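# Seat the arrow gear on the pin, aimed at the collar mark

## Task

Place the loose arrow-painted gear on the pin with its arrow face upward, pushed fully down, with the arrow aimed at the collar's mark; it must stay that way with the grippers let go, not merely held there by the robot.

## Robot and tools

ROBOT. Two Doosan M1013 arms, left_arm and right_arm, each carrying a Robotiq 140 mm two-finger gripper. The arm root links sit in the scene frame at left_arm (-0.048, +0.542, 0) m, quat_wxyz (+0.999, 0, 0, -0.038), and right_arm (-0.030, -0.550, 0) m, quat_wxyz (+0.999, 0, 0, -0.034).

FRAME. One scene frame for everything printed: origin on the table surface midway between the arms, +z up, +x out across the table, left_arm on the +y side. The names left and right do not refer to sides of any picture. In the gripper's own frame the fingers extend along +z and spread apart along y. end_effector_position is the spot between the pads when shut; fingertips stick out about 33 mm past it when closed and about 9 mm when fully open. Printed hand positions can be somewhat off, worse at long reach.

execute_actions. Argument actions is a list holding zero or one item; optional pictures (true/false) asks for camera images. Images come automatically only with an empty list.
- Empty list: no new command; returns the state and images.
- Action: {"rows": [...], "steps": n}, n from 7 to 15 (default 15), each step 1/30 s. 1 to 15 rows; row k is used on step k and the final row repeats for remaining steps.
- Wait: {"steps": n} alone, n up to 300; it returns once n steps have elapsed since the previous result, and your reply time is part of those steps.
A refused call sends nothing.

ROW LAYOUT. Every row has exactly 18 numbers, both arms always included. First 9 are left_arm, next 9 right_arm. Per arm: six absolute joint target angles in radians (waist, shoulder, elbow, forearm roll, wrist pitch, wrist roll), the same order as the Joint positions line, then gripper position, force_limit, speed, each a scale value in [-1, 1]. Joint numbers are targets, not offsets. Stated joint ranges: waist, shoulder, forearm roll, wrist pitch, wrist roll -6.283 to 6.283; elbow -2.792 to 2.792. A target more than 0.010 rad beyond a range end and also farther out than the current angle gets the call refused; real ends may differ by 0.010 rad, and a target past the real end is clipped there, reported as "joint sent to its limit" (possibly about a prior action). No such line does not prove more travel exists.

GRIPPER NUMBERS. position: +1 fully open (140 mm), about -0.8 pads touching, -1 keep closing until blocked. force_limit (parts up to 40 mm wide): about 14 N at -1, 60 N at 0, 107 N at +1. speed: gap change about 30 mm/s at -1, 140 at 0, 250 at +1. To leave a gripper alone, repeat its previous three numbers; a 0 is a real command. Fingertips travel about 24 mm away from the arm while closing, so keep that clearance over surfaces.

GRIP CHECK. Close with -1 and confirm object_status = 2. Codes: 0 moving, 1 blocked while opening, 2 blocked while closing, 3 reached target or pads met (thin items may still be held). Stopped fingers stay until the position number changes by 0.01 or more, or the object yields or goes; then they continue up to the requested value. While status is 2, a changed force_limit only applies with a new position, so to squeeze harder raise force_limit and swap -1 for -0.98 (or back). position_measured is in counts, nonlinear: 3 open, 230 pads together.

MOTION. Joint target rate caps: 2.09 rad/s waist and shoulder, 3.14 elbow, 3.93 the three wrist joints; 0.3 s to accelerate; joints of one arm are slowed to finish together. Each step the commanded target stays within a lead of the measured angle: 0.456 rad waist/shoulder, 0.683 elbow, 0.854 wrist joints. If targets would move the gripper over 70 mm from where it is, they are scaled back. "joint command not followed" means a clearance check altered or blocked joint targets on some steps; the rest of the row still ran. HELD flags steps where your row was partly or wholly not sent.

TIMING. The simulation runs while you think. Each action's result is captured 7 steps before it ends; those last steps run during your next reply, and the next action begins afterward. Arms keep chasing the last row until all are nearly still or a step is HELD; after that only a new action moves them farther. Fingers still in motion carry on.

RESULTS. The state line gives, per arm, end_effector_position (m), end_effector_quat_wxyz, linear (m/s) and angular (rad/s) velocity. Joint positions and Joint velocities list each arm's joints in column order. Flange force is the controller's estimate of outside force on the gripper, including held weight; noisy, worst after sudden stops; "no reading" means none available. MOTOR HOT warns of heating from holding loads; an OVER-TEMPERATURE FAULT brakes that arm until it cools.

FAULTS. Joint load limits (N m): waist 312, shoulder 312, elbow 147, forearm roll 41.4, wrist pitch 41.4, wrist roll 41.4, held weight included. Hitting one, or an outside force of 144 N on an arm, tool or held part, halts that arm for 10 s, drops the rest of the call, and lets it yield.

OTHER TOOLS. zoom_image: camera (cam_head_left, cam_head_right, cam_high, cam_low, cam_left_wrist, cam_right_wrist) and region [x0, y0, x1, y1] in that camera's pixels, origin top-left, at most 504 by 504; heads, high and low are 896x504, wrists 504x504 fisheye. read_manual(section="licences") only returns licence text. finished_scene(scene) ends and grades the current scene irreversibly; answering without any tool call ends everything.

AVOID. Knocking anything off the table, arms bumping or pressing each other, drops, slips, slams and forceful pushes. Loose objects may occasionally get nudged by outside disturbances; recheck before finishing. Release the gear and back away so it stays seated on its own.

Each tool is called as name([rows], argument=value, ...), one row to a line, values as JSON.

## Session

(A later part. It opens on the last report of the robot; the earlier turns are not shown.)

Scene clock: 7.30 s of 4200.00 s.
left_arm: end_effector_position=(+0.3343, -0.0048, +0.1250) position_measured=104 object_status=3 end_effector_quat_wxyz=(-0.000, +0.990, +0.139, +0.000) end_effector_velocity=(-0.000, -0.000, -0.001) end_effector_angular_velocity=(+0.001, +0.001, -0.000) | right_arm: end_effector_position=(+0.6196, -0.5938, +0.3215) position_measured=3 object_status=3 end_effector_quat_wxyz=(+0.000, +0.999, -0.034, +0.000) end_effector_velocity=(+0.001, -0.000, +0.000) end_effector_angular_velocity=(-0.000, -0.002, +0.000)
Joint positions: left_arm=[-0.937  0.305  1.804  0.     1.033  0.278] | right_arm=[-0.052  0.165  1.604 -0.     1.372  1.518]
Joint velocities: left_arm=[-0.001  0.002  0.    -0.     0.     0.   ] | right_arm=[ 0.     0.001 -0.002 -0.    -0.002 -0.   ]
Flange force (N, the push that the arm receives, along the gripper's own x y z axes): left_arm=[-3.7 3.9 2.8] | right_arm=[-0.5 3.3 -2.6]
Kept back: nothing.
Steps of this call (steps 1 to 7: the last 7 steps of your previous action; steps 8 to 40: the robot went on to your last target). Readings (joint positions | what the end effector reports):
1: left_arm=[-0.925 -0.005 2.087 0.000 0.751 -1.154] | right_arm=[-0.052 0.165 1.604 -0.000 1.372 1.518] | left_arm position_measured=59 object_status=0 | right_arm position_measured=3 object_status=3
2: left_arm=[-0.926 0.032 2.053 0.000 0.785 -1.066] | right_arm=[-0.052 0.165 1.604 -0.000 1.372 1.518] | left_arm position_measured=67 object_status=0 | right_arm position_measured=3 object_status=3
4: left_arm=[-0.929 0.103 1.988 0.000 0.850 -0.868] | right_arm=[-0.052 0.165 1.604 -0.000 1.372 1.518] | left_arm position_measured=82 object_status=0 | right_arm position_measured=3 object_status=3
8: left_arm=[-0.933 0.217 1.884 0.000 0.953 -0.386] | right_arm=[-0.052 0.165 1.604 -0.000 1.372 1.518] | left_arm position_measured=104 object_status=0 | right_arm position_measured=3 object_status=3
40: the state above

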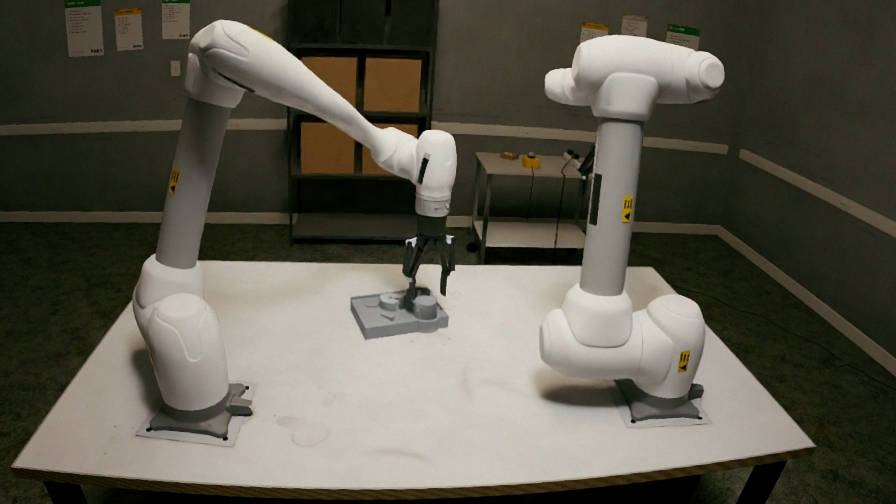

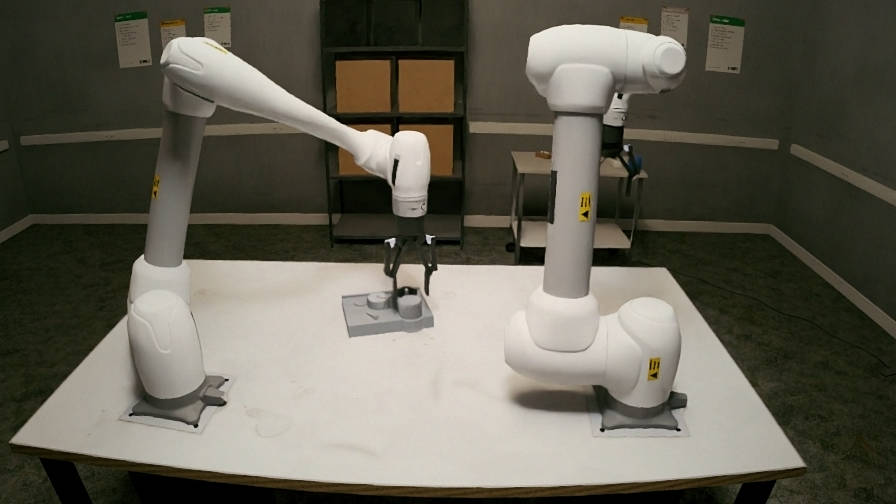

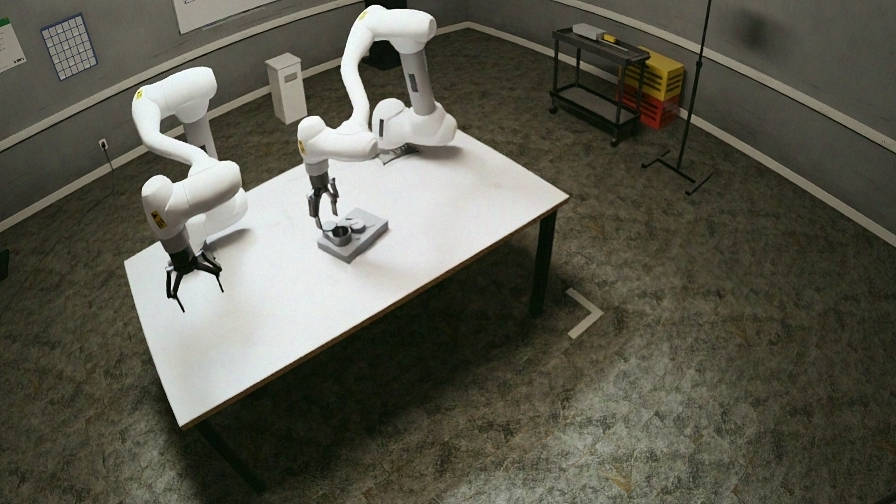

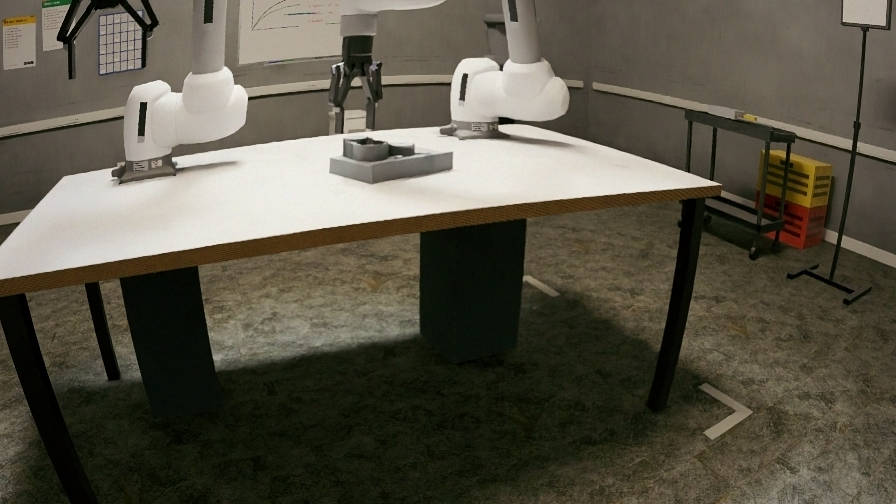

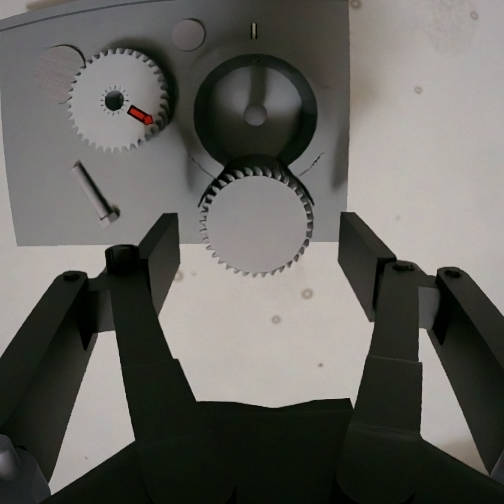

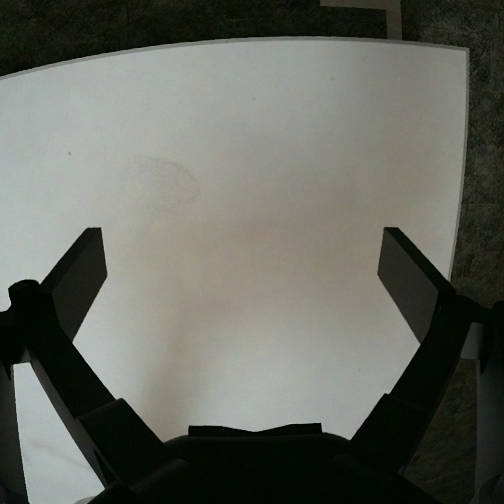

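execute_actions([
  {"rows":[[-0.9368,0.3315,1.8296,0,0.9805,0.278,0.0,-0.5,0,-0.052,0.165,1.604,0,1.372,1.518,1,0,0]]},
])

execute_actions([
  {"rows":[[-0.9368,0.3315,1.8296,0,0.9805,0.278,-1,-0.3,-0.5,-0.052,0.165,1.604,0,1.372,1.518,1,0,0]]},
])

execute_actions([
  {"steps":10},
], pictures=true)

zoom_image(camera="cam_left_wrist", region=[170, 80, 350, 300])

execute_actions([
  {"rows":[[-0.9368,0.3315,1.8296,0,0.9805,0.208,-1,-0.3,-0.5,-0.052,0.165,1.604,0,1.372,1.518,1,0,0]]},
])

execute_actions([
  {"steps":10},
], pictures=true)

zoom_image(camera="cam_left_wrist", region=[170, 80, 350, 300])

Scene clock: 8.40 s of 4200.00 s.
left_arm: end_effector_position=(+0.3340, -0.0045, +0.0949) position_measured=128 object_status=0 end_effector_quat_wxyz=(-0.000, +0.990, +0.139, -0.000) end_effector_velocity=(+0.001, -0.002, +0.000) end_effector_angular_velocity=(-0.006, -0.003, +0.001) | right_arm: end_effector_position=(+0.6196, -0.5938, +0.3215) position_measured=3 object_status=3 end_effector_quat_wxyz=(+0.000, +0.999, -0.034, +0.000) end_effector_velocity=(-0.000, +0.001, -0.000) end_effector_angular_velocity=(+0.000, -0.001, +0.001)
Joint positions: left_arm=[-0.937  0.332  1.83  -0.     0.981  0.278] | right_arm=[-0.052  0.165  1.604 -0.     1.372  1.518]
Joint velocities: left_arm=[ 0.    -0.001 -0.    -0.    -0.006 -0.   ] | right_arm=[ 0.001 -0.     0.001  0.    -0.001 -0.   ]
Flange force (N, the push that the arm receives, along the gripper's own x y z axes): left_arm=[-11.1 -15.8 9.5] | right_arm=[-1.7 1.4 -1.9]
Steps of this call (steps 1 to 15: the robot went on to your last target; steps 16 to 25: nothing new was sent; steps 26 to 33: the first 8 steps of this action). Readings (joint positions | what the end effector reports):
26: left_arm=[-0.937 0.305 1.804 0.000 1.033 0.278] | right_arm=[-0.052 0.165 1.604 -0.000 1.372 1.518] | left_arm position_measured=104 object_status=0 | right_arm position_measured=3 object_status=3
27: left_arm=[-0.937 0.308 1.806 0.000 1.026 0.278] | right_arm=[-0.052 0.165 1.604 -0.000 1.372 1.518] | left_arm position_measured=107 object_status=0 | right_arm position_measured=3 object_status=3
29: left_arm=[-0.937 0.328 1.826 -0.000 0.989 0.278] | right_arm=[-0.052 0.165 1.604 -0.000 1.372 1.518] | left_arm position_measured=122 object_status=0 | right_arm position_measured=3 object_status=3
33: the state above

Scene clock: 8.90 s of 4200.00 s.
left_arm: end_effector_position=(+0.3342, -0.0049, +0.0952) position_measured=133 object_status=2 end_effector_quat_wxyz=(+0.000, +0.990, +0.139, +0.000) end_effector_velocity=(-0.000, +0.000, +0.000) end_effector_angular_velocity=(+0.000, -0.000, -0.000) | right_arm: end_effector_position=(+0.6196, -0.5938, +0.3215) position_measured=3 object_status=3 end_effector_quat_wxyz=(+0.000, +0.999, -0.034, +0.000) end_effector_velocity=(+0.000, +0.001, -0.000) end_effector_angular_velocity=(-0.000, -0.000, +0.001)
Joint positions: left_arm=[-0.937  0.331  1.829 -0.     0.98   0.278] | right_arm=[-0.052  0.165  1.604 -0.     1.372  1.518]
Joint velocities: left_arm=[-0.    -0.    -0.     0.     0.001 -0.   ] | right_arm=[ 0.001 -0.     0.    -0.    -0.001 -0.   ]
Flange force (N, the push that the arm receives, along the gripper's own x y z axes): left_arm=[-6.9 -24.6 5.1] | right_arm=[-1.8 1.6 -2.7]
Steps of this call (steps 1 to 7: the last 7 steps of your previous action; steps 8 to 15: the first 8 steps of this action). Readings (joint positions | what the end effector reports):
8: left_arm=[-0.937 0.332 1.830 -0.000 0.981 0.278] | right_arm=[-0.052 0.165 1.604 -0.000 1.372 1.518] | left_arm position_measured=128 object_status=0 | right_arm position_measured=3 object_status=3
9: left_arm=[-0.937 0.331 1.830 -0.000 0.981 0.278] | right_arm=[-0.052 0.165 1.604 -0.000 1.372 1.518] | left_arm position_measured=130 object_status=0 | right_arm position_measured=3 object_status=3
11: left_arm=[-0.937 0.331 1.829 -0.000 0.980 0.278] | right_arm=[-0.052 0.165 1.604 -0.000 1.372 1.518] | left_arm position_measured=133 object_status=0 | right_arm position_measured=3 object_status=3
15: the state above

Scene clock: 9.23 s of 4200.00 s.
left_arm: end_effector_position=(+0.3342, -0.0049, +0.0951) position_measured=133 object_status=2 end_effector_quat_wxyz=(+0.000, +0.990, +0.139, +0.000) end_effector_velocity=(+0.001, +0.001, +0.001) end_effector_angular_velocity=(-0.001, -0.002, +0.002) | right_arm: end_effector_position=(+0.6196, -0.5938, +0.3215) position_measured=3 object_status=3 end_effector_quat_wxyz=(+0.000, +0.999, -0.034, +0.000) end_effector_velocity=(+0.001, -0.002, +0.001) end_effector_angular_velocity=(-0.001, -0.003, -0.003)
Joint positions: left_arm=[-0.937  0.331  1.829 -0.     0.98   0.278] | right_arm=[-0.052  0.165  1.604 -0.     1.372  1.518]
Joint velocities: left_arm=[ 0.001 -0.002  0.     0.001 -0.001 -0.001] | right_arm=[-0.003 -0.    -0.001 -0.001 -0.002  0.   ]
Flange force (N, the push that the arm receives, along the gripper's own x y z axes): left_arm=[-7.5 -24.6 1.2] | right_arm=[0.5 1.6 -2.8]
Kept back: nothing.
Steps of this call (steps 1 to 7: the last 7 steps of your previous action; steps 8 to 10: the robot went on to your last target). Readings (joint positions | what the end effector reports):
1: left_arm=[-0.937 0.331 1.829 -0.000 0.980 0.278] | right_arm=[-0.052 0.165 1.604 -0.000 1.372 1.518] | left_arm position_measured=133 object_status=2 | right_arm position_measured=3 object_status=3
2: left_arm=[-0.937 0.331 1.829 -0.000 0.980 0.278] | right_arm=[-0.052 0.165 1.604 -0.000 1.372 1.518] | left_arm position_measured=133 object_status=2 | right_arm position_measured=3 object_status=3
4: left_arm=[-0.937 0.331 1.829 -0.000 0.980 0.278] | right_arm=[-0.052 0.165 1.604 -0.000 1.372 1.518] | left_arm position_measured=133 object_status=2 | right_arm position_measured=3 object_status=3
8: left_arm=[-0.937 0.331 1.829 -0.000 0.980 0.278] | right_arm=[-0.052 0.165 1.604 -0.000 1.372 1.518] | left_arm position_measured=133 object_status=2 | right_arm position_measured=3 object_status=3
10: the state above

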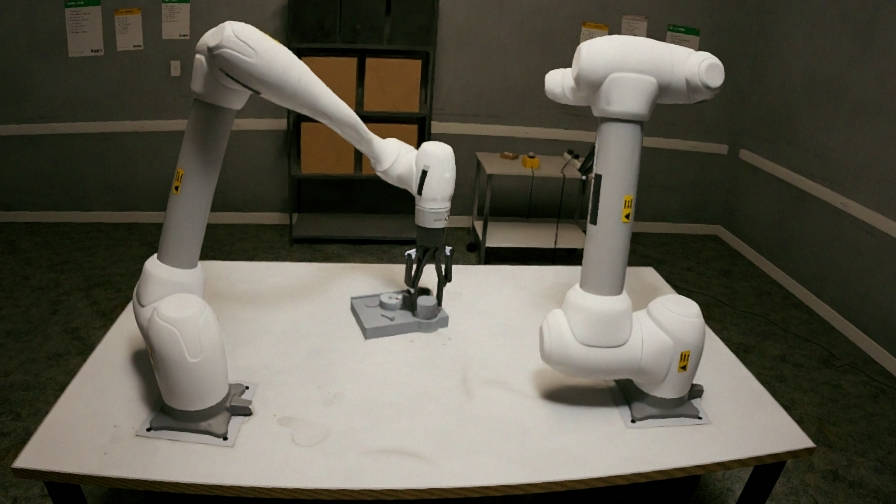

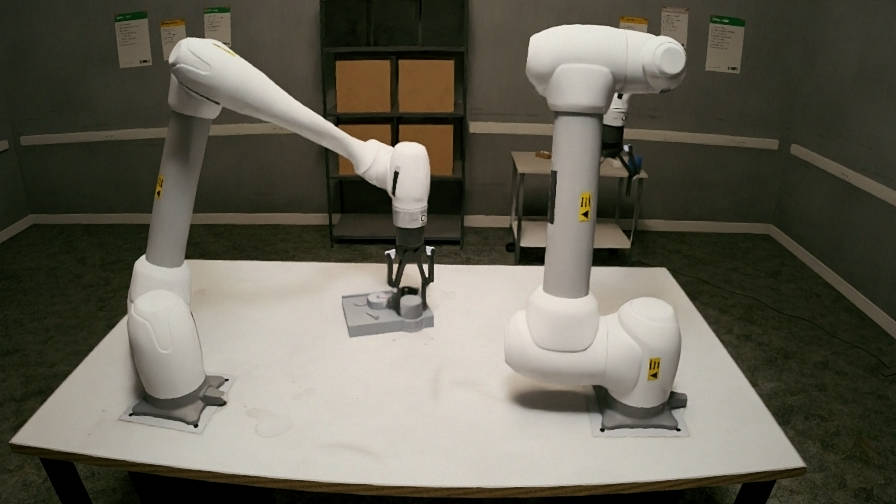

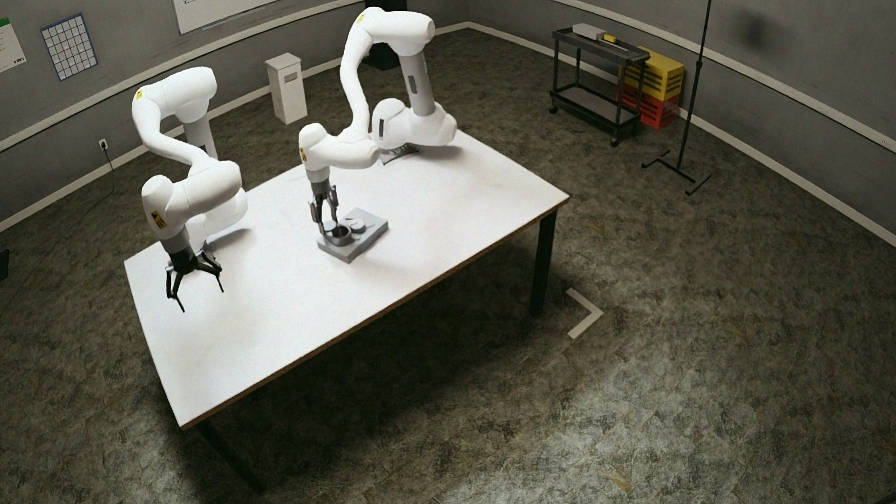

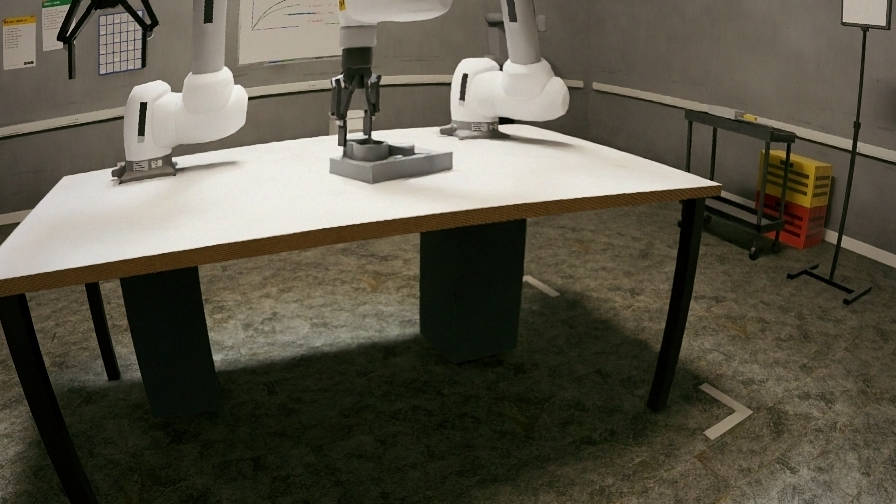

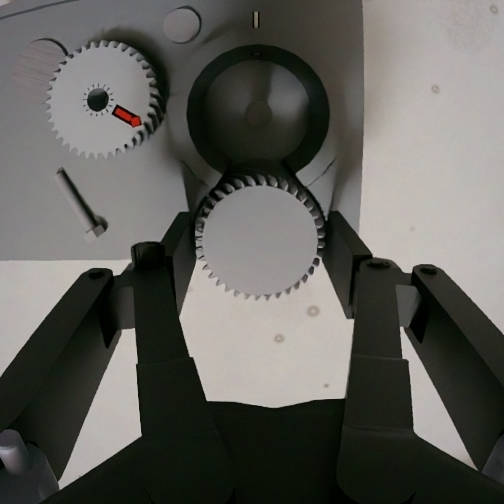

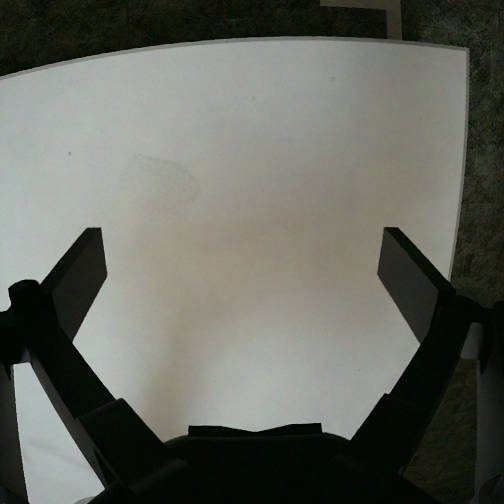

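Region (170, 80, 350, 300) of cam_left_wrist's 504x504 image, scaled by 2.291, with more detail than that image has; it fills the left 412 columns of this view, and the rest is white.

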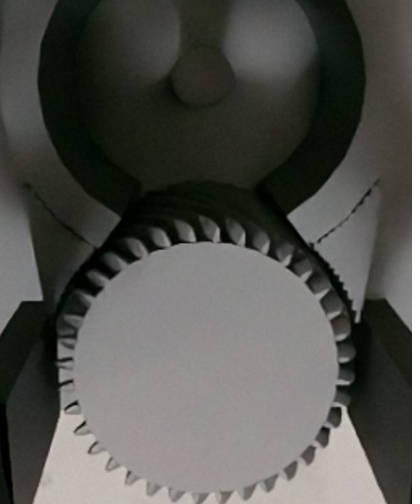

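Scene clock: 9.50 s of 4200.00 s.
left_arm: end_effector_position=(+0.3343, -0.0052, +0.0951) position_measured=135 object_status=2 end_effector_quat_wxyz=(+0.000, +0.985, +0.174, +0.000) end_effector_velocity=(+0.000, -0.000, +0.000) end_effector_angular_velocity=(-0.001, +0.001, +0.005) | right_arm: end_effector_position=(+0.6196, -0.5938, +0.3215) position_measured=3 object_status=3 end_effector_quat_wxyz=(+0.000, +0.999, -0.034, +0.000) end_effector_velocity=(-0.000, -0.000, -0.000) end_effector_angular_velocity=(-0.000, +0.000, +0.000)
Joint positions: left_arm=[-0.937  0.332  1.829 -0.     0.98   0.208] | right_arm=[-0.052  0.165  1.604 -0.     1.372  1.518]
Joint velocities: left_arm=[ 0.001  0.    -0.001 -0.002  0.    -0.003] | right_arm=[ 0.  0.  0. -0. -0. -0.]
Flange force (N, the push that the arm receives, along the gripper's own x y z axes): left_arm=[-14.8 19.1 5.7] | right_arm=[1.5 3.1 -2.0]
Steps of this call (steps 1 to 8: the first 8 steps of this action). Readings (joint positions | what the end effector reports):
1: left_arm=[-0.937 0.331 1.830 -0.000 0.980 0.278] | right_arm=[-0.052 0.165 1.604 -0.000 1.372 1.518] | left_arm position_measured=133 object_status=2 | right_arm position_measured=3 object_status=3
2: left_arm=[-0.937 0.331 1.830 0.000 0.980 0.271] | right_arm=[-0.052 0.165 1.604 -0.000 1.372 1.518] | left_arm position_measured=133 object_status=2 | right_arm position_measured=3 object_status=3
4: left_arm=[-0.937 0.332 1.830 0.000 0.980 0.226] | right_arm=[-0.052 0.165 1.604 -0.000 1.372 1.518] | left_arm position_measured=133 object_status=2 | right_arm position_measured=3 object_status=3
8: the state above

Scene clock: 9.83 s of 4200.00 s.
left_arm: end_effector_position=(+0.3342, -0.0049, +0.0951) position_measured=135 object_status=2 end_effector_quat_wxyz=(+0.000, +0.985, +0.174, +0.000) end_effector_velocity=(-0.001, -0.000, +0.001) end_effector_angular_velocity=(-0.001, +0.000, -0.000) | right_arm: end_effector_position=(+0.6196, -0.5938, +0.3215) position_measured=3 object_status=3 end_effector_quat_wxyz=(+0.000, +0.999, -0.034, +0.000) end_effector_velocity=(+0.000, -0.001, +0.000) end_effector_angular_velocity=(+0.000, -0.001, -0.001)
Joint positions: left_arm=[-0.937  0.332  1.829 -0.     0.98   0.208] | right_arm=[-0.052  0.165  1.604 -0.     1.372  1.518]
Joint velocities: left_arm=[-0.001 -0.002 -0.    -0.001  0.001 -0.   ] | right_arm=[-0.001  0.    -0.001  0.     0.    -0.   ]
Flange force (N, the push that the arm receives, along the gripper's own x y z axes): left_arm=[-15.4 32.0 12.1] | right_arm=[-2.1 1.7 -1.7]
Kept back: nothing.
Steps of this call (steps 1 to 7: the last 7 steps of your previous action; steps 8 to 10: the robot went on to your last target). Readings (joint positions | what the end effector reports):
1: left_arm=[-0.937 0.332 1.829 -0.000 0.980 0.208] | right_arm=[-0.052 0.165 1.604 -0.000 1.372 1.518] | left_arm position_measured=135 object_status=2 | right_arm position_measured=3 object_status=3
2: left_arm=[-0.937 0.332 1.829 -0.000 0.980 0.208] | right_arm=[-0.052 0.165 1.604 -0.000 1.372 1.518] | left_arm position_measured=135 object_status=2 | right_arm position_measured=3 object_status=3
4: left_arm=[-0.937 0.332 1.829 -0.000 0.980 0.208] | right_arm=[-0.052 0.165 1.604 -0.000 1.372 1.518] | left_arm position_measured=135 object_status=2 | right_arm position_measured=3 object_status=3
8: left_arm=[-0.937 0.332 1.829 -0.000 0.980 0.208] | right_arm=[-0.052 0.165 1.604 -0.000 1.372 1.518] | left_arm position_measured=135 object_status=2 | right_arm position_measured=3 object_status=3
10: the state above

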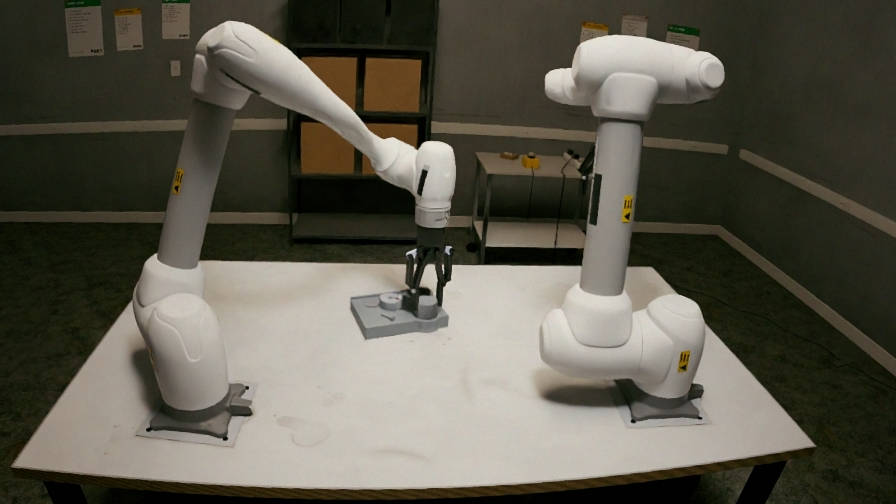

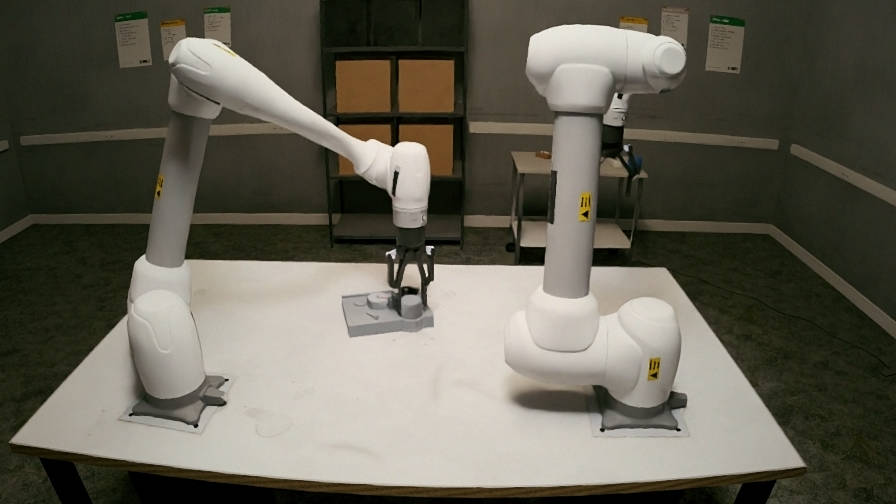

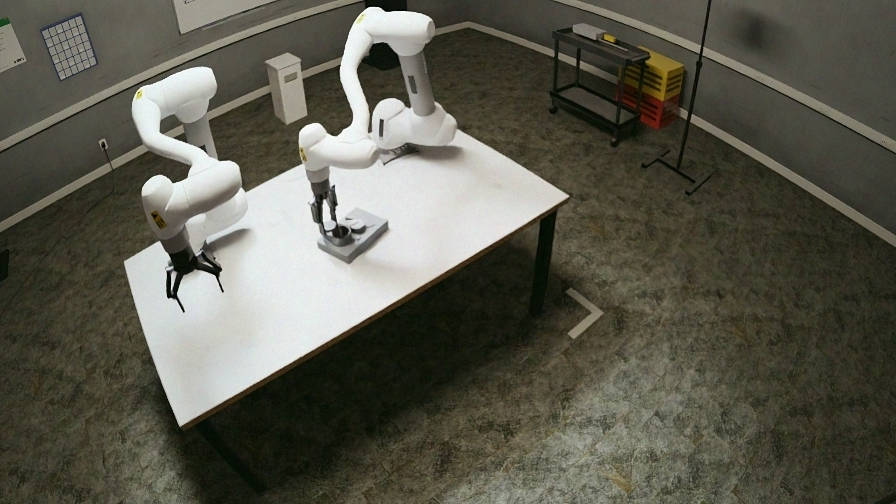

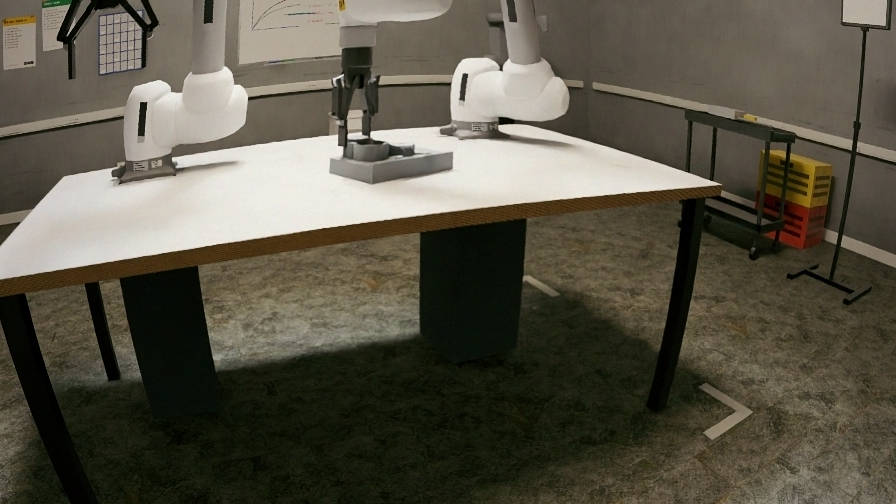

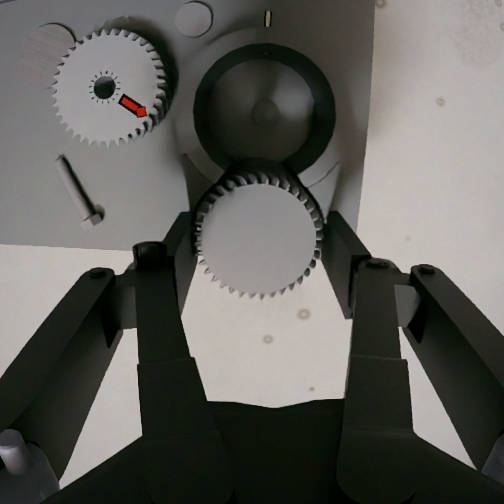

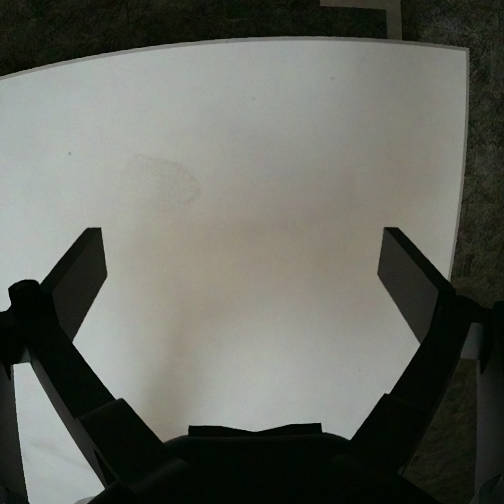

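Region (170, 80, 350, 300) of cam_left_wrist's 504x504 image, scaled by 2.291, with more detail than that image has; it fills the left 412 columns of this view, and the rest is white.

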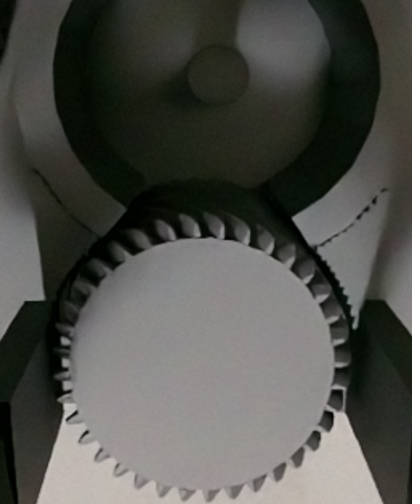

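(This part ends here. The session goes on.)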